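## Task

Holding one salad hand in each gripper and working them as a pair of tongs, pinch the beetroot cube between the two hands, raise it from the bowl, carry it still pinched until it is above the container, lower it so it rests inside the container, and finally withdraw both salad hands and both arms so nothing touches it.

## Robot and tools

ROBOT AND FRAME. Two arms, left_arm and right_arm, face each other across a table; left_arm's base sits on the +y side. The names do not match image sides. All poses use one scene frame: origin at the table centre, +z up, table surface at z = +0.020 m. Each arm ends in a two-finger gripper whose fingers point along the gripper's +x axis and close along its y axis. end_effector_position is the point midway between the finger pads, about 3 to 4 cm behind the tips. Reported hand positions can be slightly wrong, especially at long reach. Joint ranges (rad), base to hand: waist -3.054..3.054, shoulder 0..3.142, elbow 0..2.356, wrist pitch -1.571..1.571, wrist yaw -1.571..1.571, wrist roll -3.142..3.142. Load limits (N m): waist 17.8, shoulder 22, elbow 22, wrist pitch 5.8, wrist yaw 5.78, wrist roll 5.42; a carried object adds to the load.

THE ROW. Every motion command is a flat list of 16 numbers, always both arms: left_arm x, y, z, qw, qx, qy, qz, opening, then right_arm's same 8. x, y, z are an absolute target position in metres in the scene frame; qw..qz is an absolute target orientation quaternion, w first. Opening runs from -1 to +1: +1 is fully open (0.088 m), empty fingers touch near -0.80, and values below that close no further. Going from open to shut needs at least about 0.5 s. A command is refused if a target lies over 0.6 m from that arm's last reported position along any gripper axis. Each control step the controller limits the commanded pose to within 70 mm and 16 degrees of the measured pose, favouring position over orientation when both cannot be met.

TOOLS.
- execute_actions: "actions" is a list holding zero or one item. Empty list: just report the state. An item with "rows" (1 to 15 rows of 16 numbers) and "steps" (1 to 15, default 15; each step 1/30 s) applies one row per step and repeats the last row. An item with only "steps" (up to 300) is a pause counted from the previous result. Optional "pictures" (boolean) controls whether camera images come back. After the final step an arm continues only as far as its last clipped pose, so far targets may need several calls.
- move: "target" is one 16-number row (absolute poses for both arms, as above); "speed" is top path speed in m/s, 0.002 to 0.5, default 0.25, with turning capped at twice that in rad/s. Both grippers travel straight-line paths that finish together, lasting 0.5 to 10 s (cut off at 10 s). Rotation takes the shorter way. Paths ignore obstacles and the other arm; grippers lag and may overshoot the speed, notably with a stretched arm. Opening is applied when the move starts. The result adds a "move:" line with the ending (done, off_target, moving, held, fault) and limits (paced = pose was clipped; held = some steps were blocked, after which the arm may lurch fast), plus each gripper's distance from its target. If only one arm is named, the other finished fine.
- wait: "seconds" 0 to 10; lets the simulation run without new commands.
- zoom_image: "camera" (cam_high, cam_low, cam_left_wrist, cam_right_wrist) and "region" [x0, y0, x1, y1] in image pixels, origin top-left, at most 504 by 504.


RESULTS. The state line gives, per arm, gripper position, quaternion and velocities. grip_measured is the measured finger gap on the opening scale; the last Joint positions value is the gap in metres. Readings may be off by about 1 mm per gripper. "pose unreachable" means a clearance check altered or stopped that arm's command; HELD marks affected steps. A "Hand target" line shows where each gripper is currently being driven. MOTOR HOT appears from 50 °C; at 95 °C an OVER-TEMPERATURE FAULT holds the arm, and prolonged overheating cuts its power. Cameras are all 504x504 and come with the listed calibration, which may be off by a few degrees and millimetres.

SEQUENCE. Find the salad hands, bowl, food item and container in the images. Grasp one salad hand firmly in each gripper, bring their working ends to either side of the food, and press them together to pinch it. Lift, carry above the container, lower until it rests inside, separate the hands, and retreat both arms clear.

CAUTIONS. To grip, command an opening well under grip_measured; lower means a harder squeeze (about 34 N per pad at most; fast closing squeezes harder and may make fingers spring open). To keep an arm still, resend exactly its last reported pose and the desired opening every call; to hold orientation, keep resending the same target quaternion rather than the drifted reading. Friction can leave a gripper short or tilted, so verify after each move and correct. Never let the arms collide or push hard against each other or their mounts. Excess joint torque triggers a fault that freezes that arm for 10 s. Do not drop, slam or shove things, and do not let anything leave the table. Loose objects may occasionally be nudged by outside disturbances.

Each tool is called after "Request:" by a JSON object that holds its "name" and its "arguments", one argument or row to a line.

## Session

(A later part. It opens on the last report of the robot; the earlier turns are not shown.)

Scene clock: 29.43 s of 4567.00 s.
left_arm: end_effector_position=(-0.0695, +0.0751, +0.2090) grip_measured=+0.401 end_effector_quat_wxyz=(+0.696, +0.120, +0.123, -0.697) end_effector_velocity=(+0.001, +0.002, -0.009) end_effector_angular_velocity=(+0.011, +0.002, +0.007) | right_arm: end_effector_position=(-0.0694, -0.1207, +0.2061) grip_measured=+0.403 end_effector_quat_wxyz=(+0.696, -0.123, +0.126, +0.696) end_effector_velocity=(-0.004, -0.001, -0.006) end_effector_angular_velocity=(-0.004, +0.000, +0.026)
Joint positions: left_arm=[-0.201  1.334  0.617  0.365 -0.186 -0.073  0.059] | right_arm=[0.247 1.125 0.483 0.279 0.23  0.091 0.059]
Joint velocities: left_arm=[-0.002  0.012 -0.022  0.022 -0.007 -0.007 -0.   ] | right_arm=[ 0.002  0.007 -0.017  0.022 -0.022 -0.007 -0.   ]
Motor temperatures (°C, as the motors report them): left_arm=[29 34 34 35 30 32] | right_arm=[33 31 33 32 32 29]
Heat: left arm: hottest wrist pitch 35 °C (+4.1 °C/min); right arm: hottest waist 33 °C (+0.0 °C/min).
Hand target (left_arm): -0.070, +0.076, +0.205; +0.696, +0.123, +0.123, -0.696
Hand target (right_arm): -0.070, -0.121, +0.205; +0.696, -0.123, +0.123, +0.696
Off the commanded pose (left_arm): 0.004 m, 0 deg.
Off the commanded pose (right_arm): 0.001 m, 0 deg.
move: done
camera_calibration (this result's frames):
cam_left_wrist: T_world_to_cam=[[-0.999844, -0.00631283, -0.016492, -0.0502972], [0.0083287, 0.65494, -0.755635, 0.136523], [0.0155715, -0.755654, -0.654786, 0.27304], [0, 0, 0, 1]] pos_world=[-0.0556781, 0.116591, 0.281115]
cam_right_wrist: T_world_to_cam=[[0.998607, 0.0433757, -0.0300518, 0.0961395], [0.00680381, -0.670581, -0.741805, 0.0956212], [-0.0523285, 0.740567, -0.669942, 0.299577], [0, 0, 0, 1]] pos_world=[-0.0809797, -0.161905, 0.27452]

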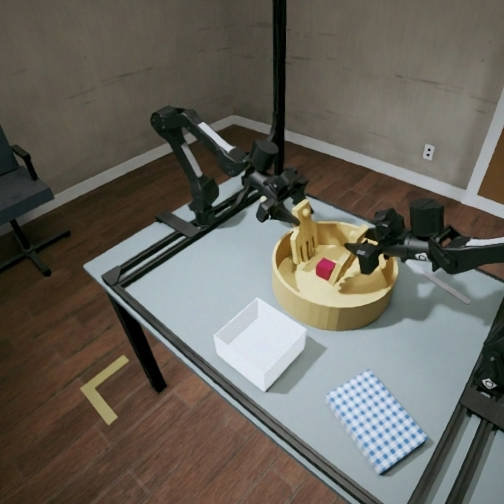

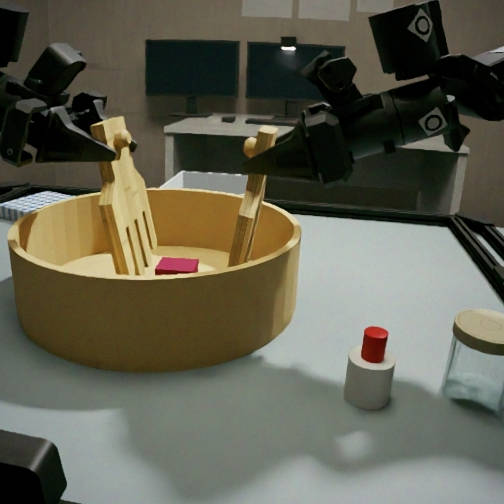

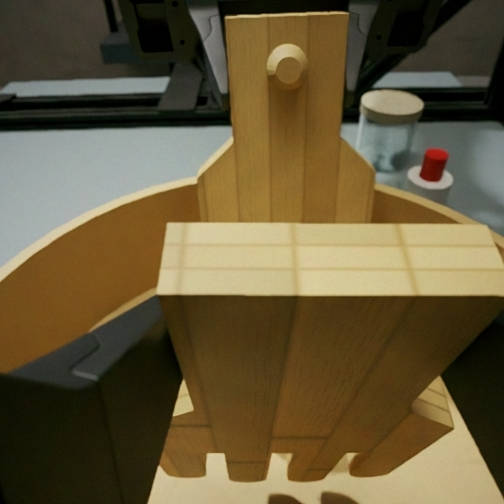

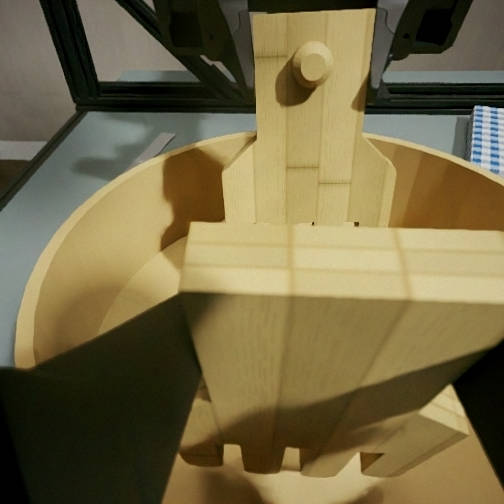

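Request:
{"name": "move", "arguments": {
  "target": [-0.07,0.062,0.191,0.696,0.123,0.123,-0.696,-0.3,-0.07,-0.095,0.192,0.696,-0.123,0.123,0.696,-0.3],
  "speed": 0.05
}}

Request:
{"name": "zoom_image", "arguments": {
  "camera": "cam_low",
  "region": [60, 100, 310, 320]
}}

Request:
{"name": "zoom_image", "arguments": {
  "camera": "cam_high",
  "region": [250, 180, 420, 330]
}}

Scene clock: 30.87 s of 4567.00 s.
left_arm: end_effector_position=(-0.0705, +0.0633, +0.1911) grip_measured=+0.400 end_effector_quat_wxyz=(+0.696, +0.124, +0.125, -0.696) end_effector_velocity=(-0.000, -0.001, +0.001) end_effector_angular_velocity=(-0.012, +0.007, +0.007) | right_arm: end_effector_position=(-0.0697, -0.0988, +0.1872) grip_measured=+0.403 end_effector_quat_wxyz=(+0.696, -0.128, +0.127, +0.695) end_effector_velocity=(-0.000, +0.001, -0.005) end_effector_angular_velocity=(-0.017, -0.008, +0.007)
Joint positions: left_arm=[-0.198  1.429  0.615  0.454 -0.186 -0.07   0.059] | right_arm=[0.226 1.281 0.498 0.411 0.212 0.08  0.059]
Joint velocities: left_arm=[-0.002  0.007 -0.002  0.022 -0.007 -0.007 -0.   ] | right_arm=[-0.002  0.012  0.002 -0.007 -0.007 -0.007 -0.   ]
Motor temperatures (°C, as the motors report them): left_arm=[29 34 34 35 30 32] | right_arm=[33 31 33 32 32 29]
Heat: left arm: hottest wrist pitch 35 °C (+3.9 °C/min); right arm: hottest waist 33 °C (+0.0 °C/min).
Hand target (left_arm): -0.070, +0.062, +0.191; +0.696, +0.123, +0.123, -0.696
Hand target (right_arm): -0.070, -0.095, +0.192; +0.696, -0.123, +0.123, +0.696
Off the commanded pose (left_arm): 0.001 m, 0 deg.
Off the commanded pose (right_arm): 0.006 m, 1 deg.
move: done
camera_calibration (this result's frames):
cam_left_wrist: T_world_to_cam=[[-0.999744, -0.00856043, -0.0209252, -0.0506736], [0.0100557, 0.660592, -0.750677, 0.129452], [0.0202492, -0.750696, -0.660337, 0.253503], [0, 0, 0, 1]] pos_world=[-0.0570955, 0.104355, 0.263514]
cam_right_wrist: T_world_to_cam=[[0.998829, 0.0420148, -0.023997, 0.0936778], [0.0108761, -0.678229, -0.73477, 0.094467], [-0.0471467, 0.733648, -0.677892, 0.271838], [0, 0, 0, 1]] pos_world=[-0.0817793, -0.139299, 0.255936]

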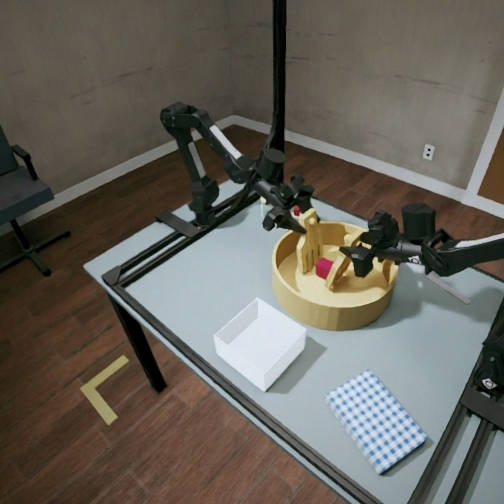

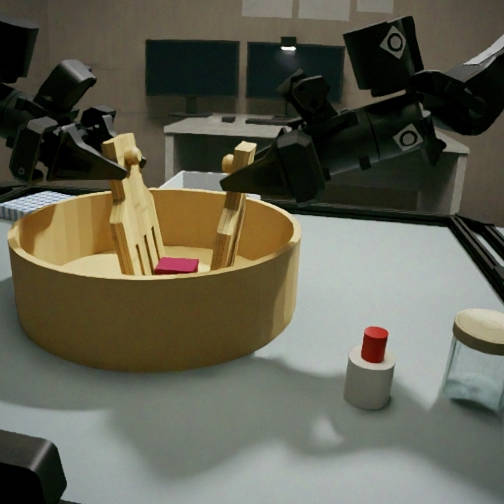

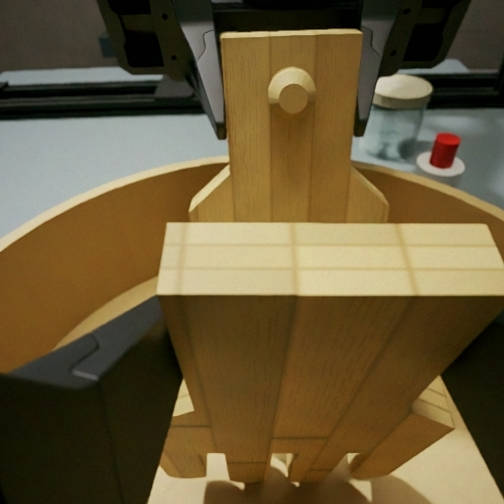

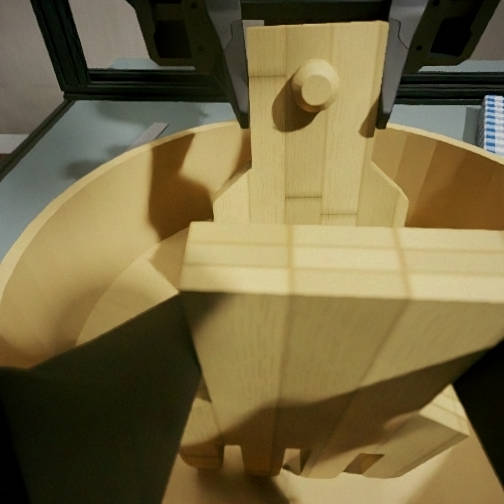

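Region (60, 100, 310, 320) of cam_low's 504x504 image, scaled by 2.016, with more detail than that image has; it fills the top 444 rows of this view, and the rest is white.

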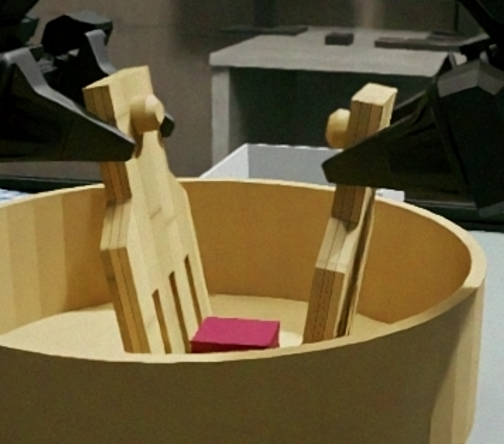

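Region (250, 180, 420, 330) of cam_high's 504x504 image, scaled by 2.965, with more detail than that image has; it fills the top 445 rows of this view, and the rest is white.

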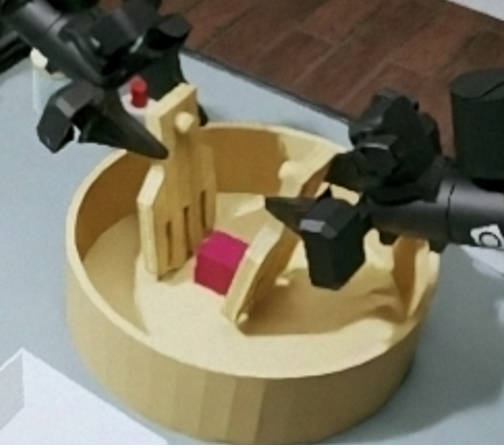

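Request:
{"name": "move", "arguments": {
  "target": [-0.07,0.048,0.191,0.696,0.123,0.123,-0.696,-0.3,-0.07,-0.08,0.196,0.696,-0.123,0.123,0.696,-0.3],
  "speed": 0.03
}}

Request:
{"name": "zoom_image", "arguments": {
  "camera": "cam_low",
  "region": [60, 100, 310, 320]
}}

Scene clock: 32.27 s of 4567.00 s.
left_arm: end_effector_position=(-0.0700, +0.0521, +0.1884) grip_measured=+0.400 end_effector_quat_wxyz=(+0.697, +0.126, +0.126, -0.695) end_effector_velocity=(+0.002, -0.000, -0.001) end_effector_angular_velocity=(+0.007, -0.011, +0.007) | right_arm: end_effector_position=(-0.0699, -0.0840, +0.1896) grip_measured=+0.402 end_effector_quat_wxyz=(+0.696, -0.130, +0.128, +0.695) end_effector_velocity=(+0.002, +0.001, -0.005) end_effector_angular_velocity=(-0.016, -0.027, -0.001)
Joint positions: left_arm=[-0.188  1.481  0.65   0.467 -0.178 -0.067  0.059] | right_arm=[0.212 1.342 0.554 0.413 0.2   0.075 0.059]
Joint velocities: left_arm=[ 0.002  0.002  0.002 -0.007 -0.007  0.007 -0.   ] | right_arm=[-0.002  0.012  0.002 -0.007  0.007 -0.022 -0.   ]
Motor temperatures (°C, as the motors report them): left_arm=[29 35 34 36 30 32] | right_arm=[33 31 33 32 32 29]
Heat: left arm: hottest wrist pitch 36 °C (+5.6 °C/min); right arm: hottest waist 33 °C (+0.0 °C/min).
Hand target (left_arm): -0.070, +0.048, +0.191; +0.696, +0.123, +0.123, -0.696
Hand target (right_arm): -0.070, -0.080, +0.196; +0.696, -0.123, +0.123, +0.696
Off the commanded pose (left_arm): 0.005 m, 0 deg.
Off the commanded pose (right_arm): 0.008 m, 1 deg.
move: done
camera_calibration (this result's frames):
cam_left_wrist: T_world_to_cam=[[-0.999713, -0.00932546, -0.0220559, -0.0500628], [0.0103146, 0.663537, -0.748073, 0.134235], [0.021611, -0.748086, -0.66325, 0.243826], [0, 0, 0, 1]] pos_world=[-0.0567023, 0.0928659, 0.261031]
cam_right_wrist: T_world_to_cam=[[0.998837, 0.0419326, -0.0237765, 0.0932279], [0.0111522, -0.680879, -0.732311, 0.105639], [-0.0468966, 0.731194, -0.680555, 0.262901], [0, 0, 0, 1]] pos_world=[-0.0819685, -0.124213, 0.258495]

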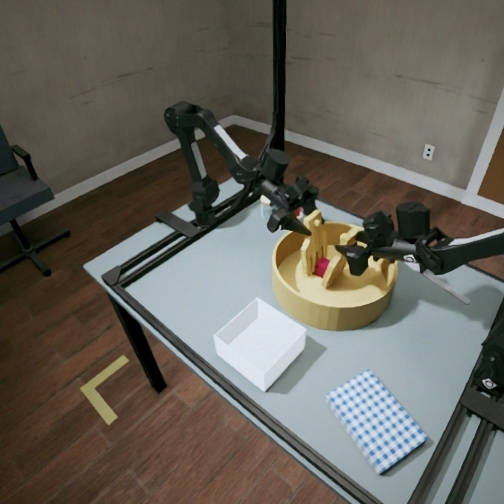

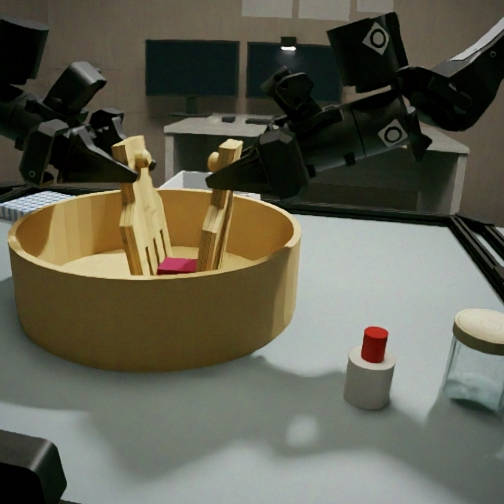

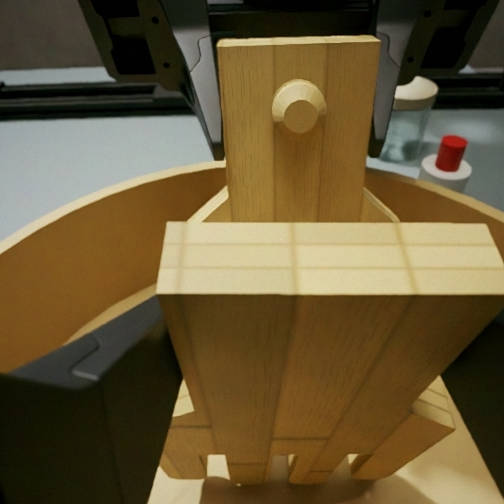

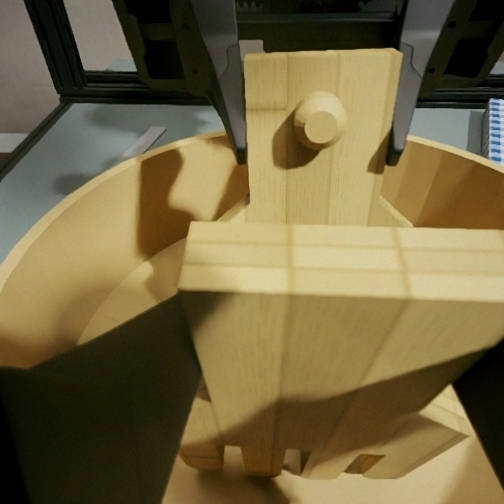

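Region (60, 100, 310, 320) of cam_low's 504x504 image, scaled by 2.016, with more detail than that image has; it fills the top 444 rows of this view, and the rest is white.

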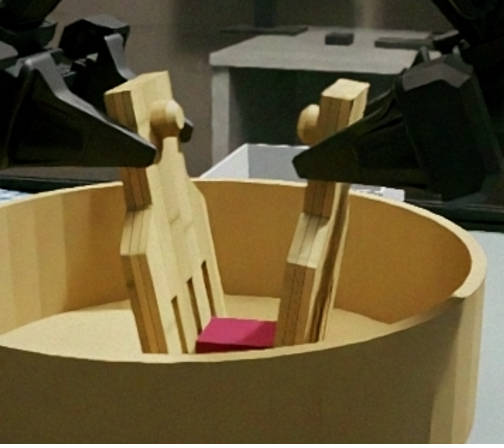

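Likely barely touching; squeeze more.

Request:
{"name": "move", "arguments": {
  "target": [-0.07,0.038,0.193,0.696,0.123,0.123,-0.696,-0.4,-0.07,-0.072,0.197,0.696,-0.123,0.123,0.696,-0.4],
  "speed": 0.02
}}

Request:
{"name": "move", "arguments": {
  "target": [-0.07,0.038,0.25,0.696,0.123,0.123,-0.696,-0.4,-0.07,-0.072,0.252,0.696,-0.123,0.123,0.696,-0.4],
  "speed": 0.04
}}

Request:
{"name": "zoom_image", "arguments": {
  "camera": "cam_low",
  "region": [60, 60, 310, 300]
}}

Scene clock: 34.83 s of 4567.00 s.
left_arm: end_effector_position=(-0.0690, +0.0424, +0.1897) grip_measured=+0.398 end_effector_quat_wxyz=(+0.698, +0.127, +0.125, -0.694) end_effector_velocity=(-0.000, -0.000, -0.004) end_effector_angular_velocity=(+0.022, +0.005, -0.002) | right_arm: end_effector_position=(-0.0711, -0.0773, +0.1889) grip_measured=+0.402 end_effector_quat_wxyz=(+0.694, -0.132, +0.130, +0.696) end_effector_velocity=(-0.000, +0.001, +0.001) end_effector_angular_velocity=(-0.003, -0.005, +0.007)
Joint positions: left_arm=[-0.18   1.515  0.688  0.464 -0.175 -0.062  0.058] | right_arm=[0.208 1.372 0.579 0.413 0.191 0.074 0.059]
Joint velocities: left_arm=[ 0.002  0.007  0.007 -0.022  0.007 -0.007 -0.   ] | right_arm=[-0.002  0.002  0.007 -0.007 -0.007 -0.007 -0.   ]
Motor temperatures (°C, as the motors report them): left_arm=[29 35 35 36 30 32] | right_arm=[33 31 34 33 32 29]
Heat: left arm: hottest wrist pitch 36 °C (+5.2 °C/min); right arm: hottest elbow 34 °C (+1.7 °C/min).
Hand target (left_arm): -0.070, +0.038, +0.193; +0.696, +0.123, +0.123, -0.696
Hand target (right_arm): -0.070, -0.072, +0.197; +0.696, -0.123, +0.123, +0.696
Off the commanded pose (left_arm): 0.006 m, 1 deg.
Off the commanded pose (right_arm): 0.010 m, 1 deg.
move: off_target (right_arm)
camera_calibration (this result's frames):
cam_left_wrist: T_world_to_cam=[[-0.999613, -0.0126526, -0.0247894, -0.0484216], [0.0101454, 0.663751, -0.747885, 0.141548], [0.0259166, -0.747847, -0.663365, 0.2377], [0, 0, 0, 1]] pos_world=[-0.0559993, 0.0831983, 0.262343]
cam_right_wrist: T_world_to_cam=[[0.998605, 0.0466396, -0.0247402, 0.094639], [0.0139759, -0.685418, -0.728016, 0.108687], [-0.0509117, 0.726655, -0.685114, 0.257659], [0, 0, 0, 1]] pos_world=[-0.0829081, -0.117147, 0.257993]

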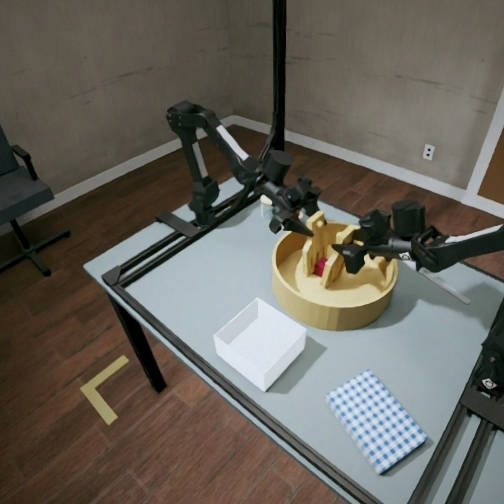

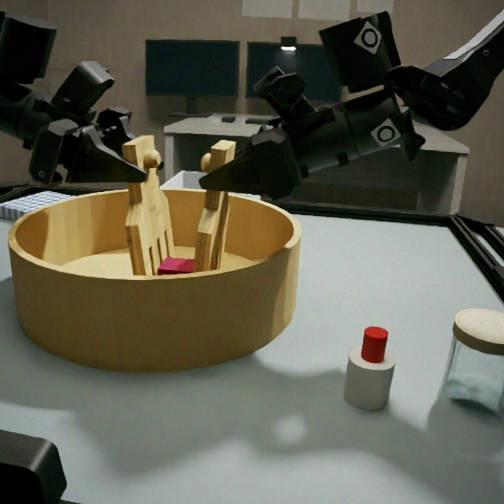

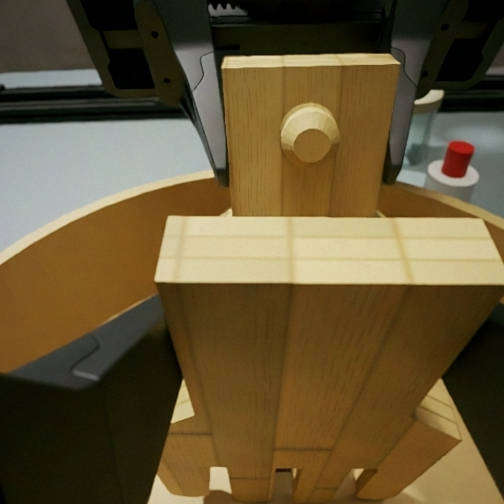

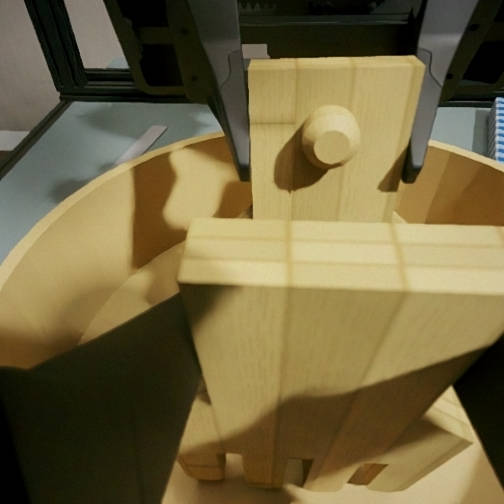

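Scene clock: 36.77 s of 4567.00 s.
left_arm: end_effector_position=(-0.0700, +0.0395, +0.2357) grip_measured=+0.397 end_effector_quat_wxyz=(+0.695, +0.136, +0.132, -0.693) end_effector_velocity=(+0.003, +0.002, -0.004) end_effector_angular_velocity=(+0.020, -0.005, +0.021) | right_arm: end_effector_position=(-0.0709, -0.0731, +0.2405) grip_measured=+0.401 end_effector_quat_wxyz=(+0.694, -0.134, +0.131, +0.695) end_effector_velocity=(+0.000, -0.002, -0.002) end_effector_angular_velocity=(-0.017, +0.006, +0.002)
Joint positions: left_arm=[-0.18   1.432  0.841  0.203 -0.172 -0.062  0.058] | right_arm=[0.205 1.287 0.746 0.156 0.191 0.073 0.059]
Joint velocities: left_arm=[-0.002 -0.002 -0.002 -0.022 -0.022 -0.007 -0.   ] | right_arm=[-0.002 -0.002  0.002 -0.022 -0.007  0.007 -0.   ]
Motor temperatures (°C, as the motors report them): left_arm=[29 35 35 36 30 32] | right_arm=[33 31 34 33 32 29]
Heat: left arm: hottest wrist pitch 36 °C (+4.9 °C/min); right arm: hottest elbow 34 °C (+1.6 °C/min).
Hand target (left_arm): -0.070, +0.038, +0.250; +0.696, +0.123, +0.123, -0.696
Hand target (right_arm): -0.070, -0.072, +0.252; +0.696, -0.123, +0.123, +0.696
Off the commanded pose (left_arm): 0.014 m, 2 deg.
Off the commanded pose (right_arm): 0.012 m, 2 deg.
move: off_target (left_arm, right_arm)
camera_calibration (this result's frames):
cam_left_wrist: T_world_to_cam=[[-0.999555, -0.00916043, -0.0283975, -0.0476026], [0.0145268, 0.681907, -0.731295, 0.173635], [0.0260634, -0.731382, -0.68147, 0.269663], [0, 0, 0, 1]] pos_world=[-0.0571321, 0.0783874, 0.309394]
cam_right_wrist: T_world_to_cam=[[0.998748, 0.0440218, -0.0237731, 0.0951298], [0.0130648, -0.688165, -0.725436, 0.148259], [-0.0482949, 0.724217, -0.687879, 0.290733], [0, 0, 0, 1]] pos_world=[-0.0829068, -0.112715, 0.309803]

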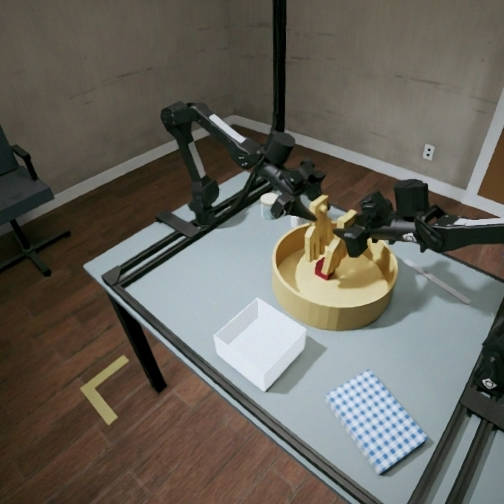

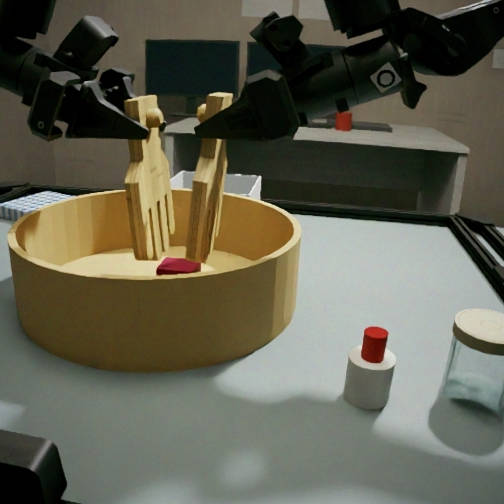

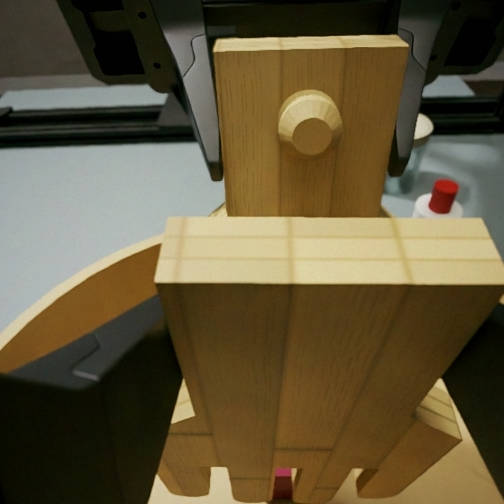

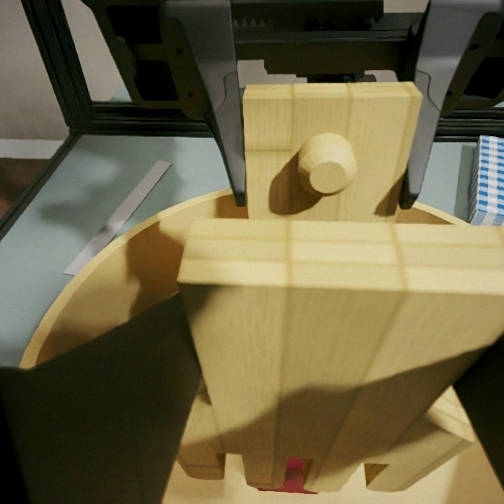

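Region (60, 60, 310, 300) of cam_low's 504x504 image, scaled by 2.016, with more detail than that image has; it fills the top 484 rows of this view, and the rest is white.

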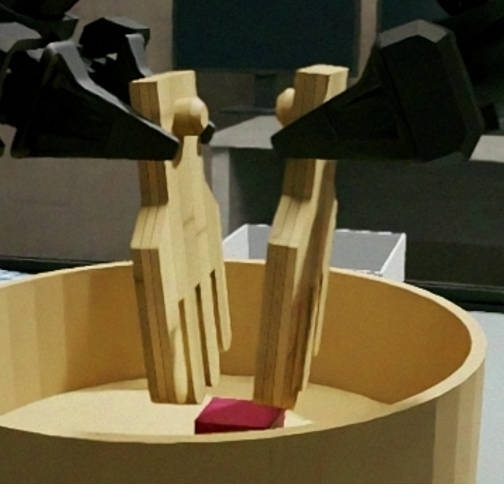

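Request:
{"name": "move", "arguments": {
  "target": [-0.07,0.082,0.245,0.702,0.086,0.086,-0.702,-1,-0.07,-0.122,0.245,0.702,-0.086,0.086,0.702,-1],
  "speed": 0.08
}}

Request:
{"name": "move", "arguments": {
  "target": [-0.07,0.078,0.183,0.702,0.086,0.086,-0.702,-1,-0.07,-0.118,0.184,0.702,-0.086,0.086,0.702,-1],
  "speed": 0.06
}}

Request:
{"name": "move", "arguments": {
  "target": [-0.07,0.056,0.186,0.702,0.086,0.086,-0.702,-1,-0.07,-0.096,0.19,0.702,-0.086,0.086,0.702,-1],
  "speed": 0.03
}}

Request:
{"name": "zoom_image", "arguments": {
  "camera": "cam_low",
  "region": [60, 60, 310, 300]
}}

Request:
{"name": "zoom_image", "arguments": {
  "camera": "cam_high",
  "region": [250, 180, 420, 330]
}}

Scene clock: 38.73 s of 4567.00 s.
left_arm: end_effector_position=(-0.0701, +0.0793, +0.2427) grip_measured=+0.396 end_effector_quat_wxyz=(+0.701, +0.090, +0.090, -0.702) end_effector_velocity=(-0.003, +0.004, -0.002) end_effector_angular_velocity=(-0.002, +0.009, -0.013) | right_arm: end_effector_position=(-0.0701, -0.1204, +0.2423) grip_measured=+0.401 end_effector_quat_wxyz=(+0.701, -0.091, +0.091, +0.701) end_effector_velocity=(+0.003, -0.002, +0.000) end_effector_angular_velocity=(+0.008, +0.007, -0.011)
Joint positions: left_arm=[-0.211  1.259  0.63   0.368 -0.201 -0.054  0.058] | right_arm=[0.255 1.064 0.522 0.275 0.246 0.067 0.059]
Joint velocities: left_arm=[-0.007 -0.012 -0.017  0.007  0.007 -0.007  0.   ] | right_arm=[-0.002 -0.012 -0.012  0.007  0.007  0.007 -0.   ]
Motor temperatures (°C, as the motors report them): left_arm=[29 35 35 37 30 32] | right_arm=[33 32 34 34 32 29]
Heat: left arm: hottest wrist pitch 37 °C (+6.2 °C/min); right arm: hottest elbow 34 °C (+1.5 °C/min).
Hand target (left_arm): -0.070, +0.082, +0.245; +0.702, +0.086, +0.086, -0.702
Hand target (right_arm): -0.070, -0.122, +0.246; +0.702, -0.086, +0.086, +0.702
Off the commanded pose (left_arm): 0.003 m, 1 deg.
Off the commanded pose (right_arm): 0.003 m, 1 deg.
move: done
camera_calibration (this result's frames):
cam_left_wrist: T_world_to_cam=[[-0.999774, -0.0073287, -0.0199731, -0.0493211], [0.0119304, 0.584177, -0.811539, 0.178653], [0.0176153, -0.811594, -0.583957, 0.285718], [0, 0, 0, 1]] pos_world=[-0.0564744, 0.127161, 0.310846]
cam_right_wrist: T_world_to_cam=[[0.99869, 0.0462373, -0.0219212, 0.0962595], [0.0100552, -0.597369, -0.801903, 0.146223], [-0.0501729, 0.800632, -0.597051, 0.313252], [0, 0, 0, 1]] pos_world=[-0.0818869, -0.167901, 0.306394]

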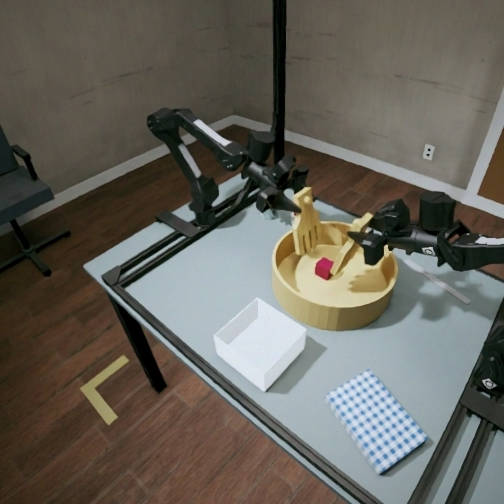

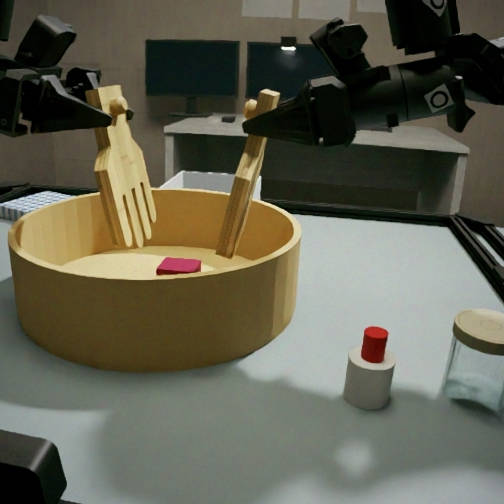

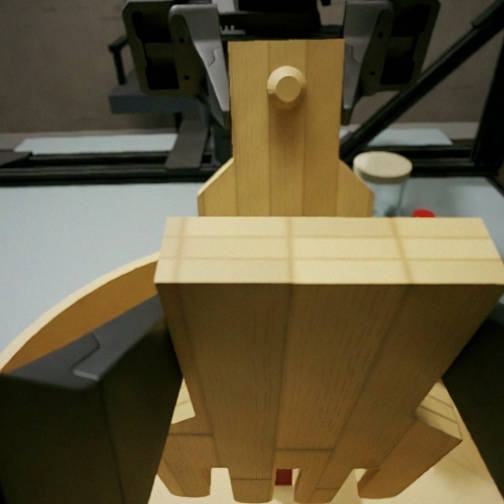

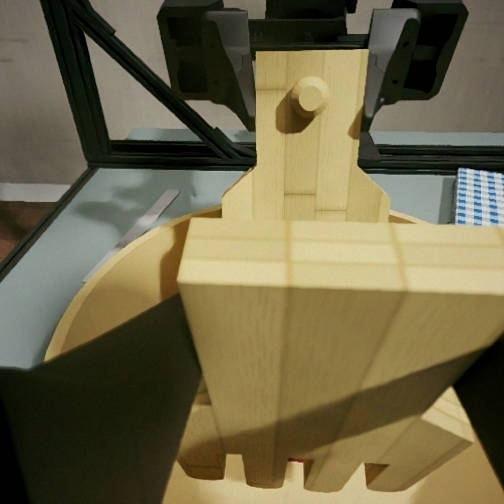

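Scene clock: 40.07 s of 4567.00 s.
left_arm: end_effector_position=(-0.0704, +0.0776, +0.1862) grip_measured=+0.396 end_effector_quat_wxyz=(+0.701, +0.084, +0.086, -0.703) end_effector_velocity=(-0.002, -0.000, +0.002) end_effector_angular_velocity=(-0.022, +0.010, +0.002) | right_arm: end_effector_position=(-0.0706, -0.1186, +0.1844) grip_measured=+0.401 end_effector_quat_wxyz=(+0.701, -0.087, +0.088, +0.702) end_effector_velocity=(+0.001, +0.002, +0.002) end_effector_angular_velocity=(+0.026, -0.002, -0.008)
Joint positions: left_arm=[-0.211  1.429  0.475  0.707 -0.201 -0.054  0.058] | right_arm=[0.255 1.239 0.344 0.638 0.246 0.066 0.059]
Joint velocities: left_arm=[-0.007  0.007 -0.007  0.037 -0.007 -0.007  0.   ] | right_arm=[-0.002  0.017 -0.007  0.051  0.007 -0.007 -0.   ]
Motor temperatures (°C, as the motors report them): left_arm=[29 35 35 37 30 32] | right_arm=[33 32 34 34 32 29]
Heat: left arm: hottest wrist pitch 37 °C (+6.0 °C/min); right arm: hottest elbow 34 °C (+1.5 °C/min).
Hand target (left_arm): -0.070, +0.079, +0.183; +0.702, +0.086, +0.086, -0.702
Hand target (right_arm): -0.070, -0.119, +0.184; +0.702, -0.086, +0.086, +0.702
Off the commanded pose (left_arm): 0.003 m, 0 deg.
Off the commanded pose (right_arm): 0.001 m, 0 deg.
move: done
camera_calibration (this result's frames):
cam_left_wrist: T_world_to_cam=[[-0.999828, -0.00758331, -0.0169193, -0.0513778], [0.00952333, 0.57292, -0.819556, 0.135987], [0.0159084, -0.819576, -0.572749, 0.249762], [0, 0, 0, 1]] pos_world=[-0.0566373, 0.126399, 0.253631]
cam_right_wrist: T_world_to_cam=[[0.998645, 0.0467388, -0.0228703, 0.0956055], [0.00910119, -0.589642, -0.807613, 0.102774], [-0.0512322, 0.806311, -0.589269, 0.276394], [0, 0, 0, 1]] pos_world=[-0.0822511, -0.166728, 0.248059]

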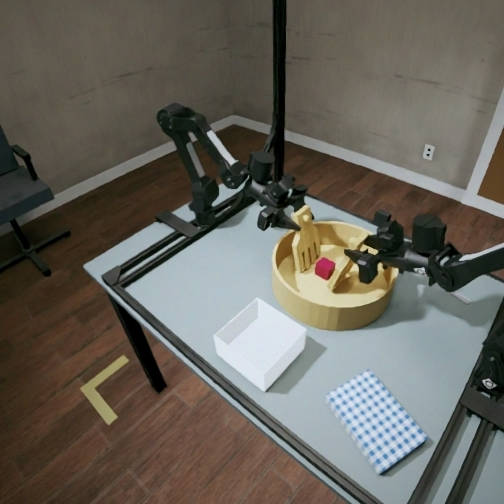

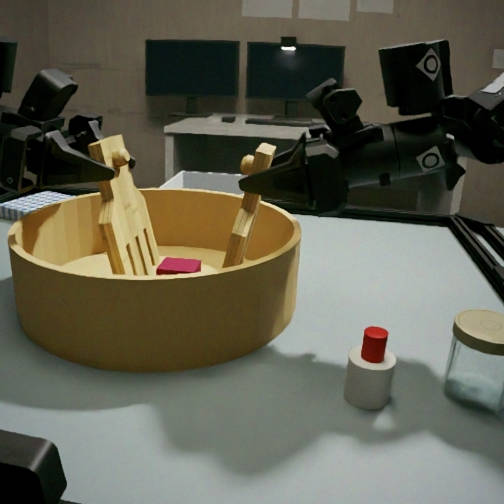

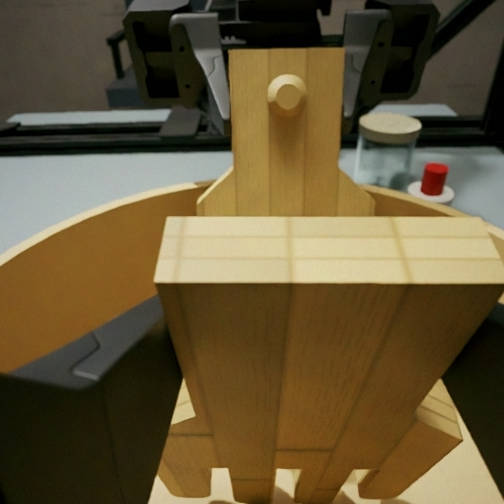

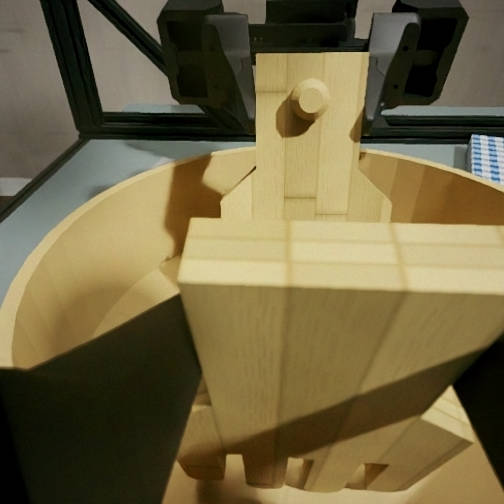

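Scene clock: 41.13 s of 4567.00 s.
left_arm: end_effector_position=(-0.0701, +0.0598, +0.1847) grip_measured=+0.395 end_effector_quat_wxyz=(+0.702, +0.087, +0.088, -0.701) end_effector_velocity=(-0.000, -0.003, +0.006) end_effector_angular_velocity=(-0.017, +0.009, +0.006) | right_arm: end_effector_position=(-0.0698, -0.0999, +0.1840) grip_measured=+0.401 end_effector_quat_wxyz=(+0.702, -0.093, +0.091, +0.701) end_effector_velocity=(+0.001, +0.002, -0.003) end_effector_angular_velocity=(-0.012, -0.008, +0.002)
Joint positions: left_arm=[-0.197  1.505  0.538  0.715 -0.193 -0.051  0.058] | right_arm=[0.232 1.327 0.409 0.65  0.225 0.059 0.059]
Joint velocities: left_arm=[-0.002  0.002  0.012  0.007 -0.007 -0.007 -0.   ] | right_arm=[-0.007  0.012  0.007 -0.007 -0.007 -0.007 -0.   ]
Motor temperatures (°C, as the motors report them): left_arm=[29 35 35 37 30 32] | right_arm=[33 32 35 34 32 29]
Heat: left arm: hottest wrist pitch 37 °C (+5.8 °C/min); right arm: hottest elbow 35 °C (+2.9 °C/min).
Hand target (left_arm): -0.070, +0.056, +0.186; +0.702, +0.086, +0.086, -0.702
Hand target (right_arm): -0.070, -0.096, +0.190; +0.702, -0.086, +0.086, +0.702
Off the commanded pose (left_arm): 0.004 m, 0 deg.
Off the commanded pose (right_arm): 0.007 m, 1 deg.
move: done
camera_calibration (this result's frames):
cam_left_wrist: T_world_to_cam=[[-0.99975, -0.011505, -0.0191844, -0.0505623], [0.00902449, 0.577286, -0.816492, 0.144073], [0.0204687, -0.816461, -0.577038, 0.235179], [0, 0, 0, 1]] pos_world=[-0.0566636, 0.108261, 0.252372]
cam_right_wrist: T_world_to_cam=[[0.998804, 0.0447317, -0.019758, 0.0932423], [0.0110084, -0.599346, -0.800415, 0.111318], [-0.0476458, 0.79924, -0.599121, 0.262452], [0, 0, 0, 1]] pos_world=[-0.0818514, -0.147215, 0.248184]

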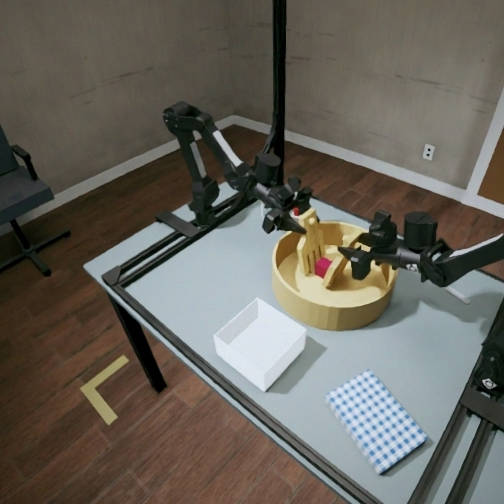

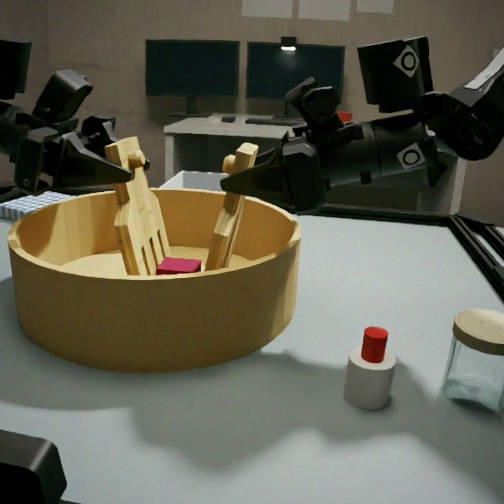

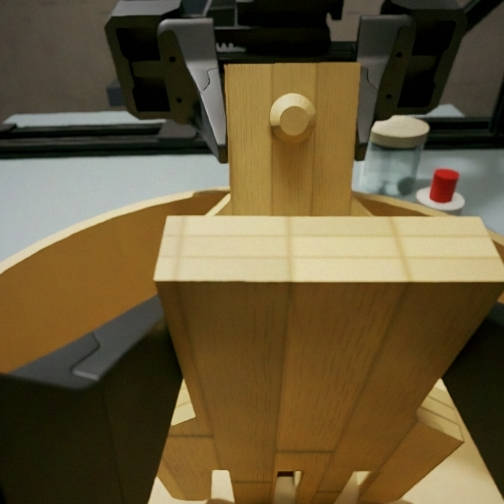

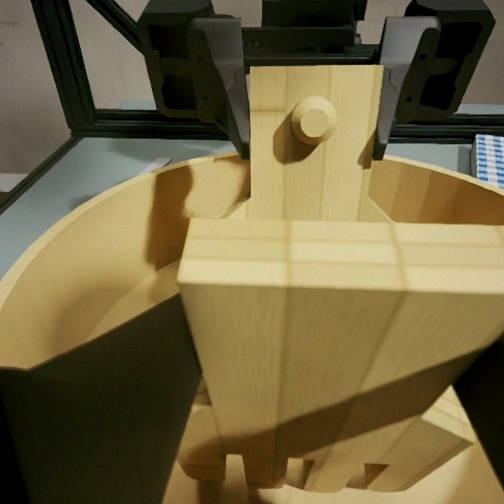

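Region (60, 60, 310, 300) of cam_low's 504x504 image, scaled by 2.016, with more detail than that image has; it fills the top 484 rows of this view, and the rest is white.

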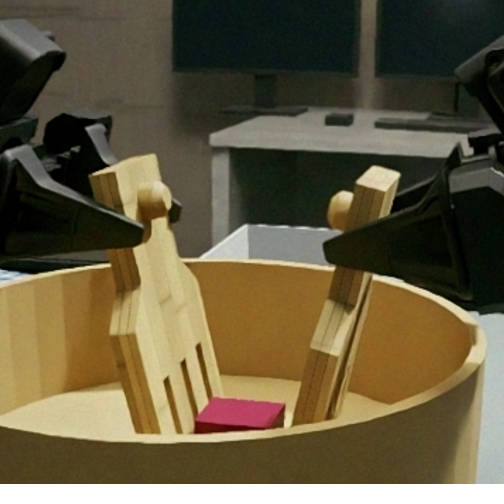

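Region (250, 180, 420, 330) of cam_high's 504x504 image, scaled by 2.965, with more detail than that image has; it fills the top 445 rows of this view, and the rest is white.

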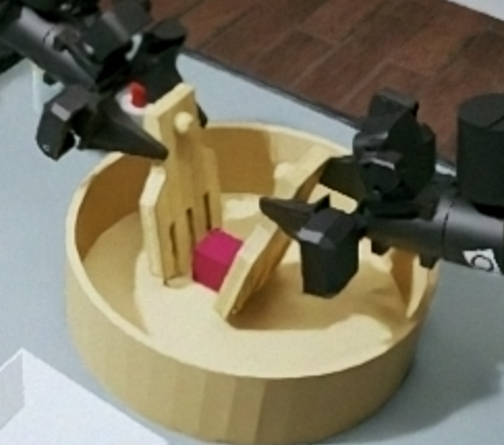

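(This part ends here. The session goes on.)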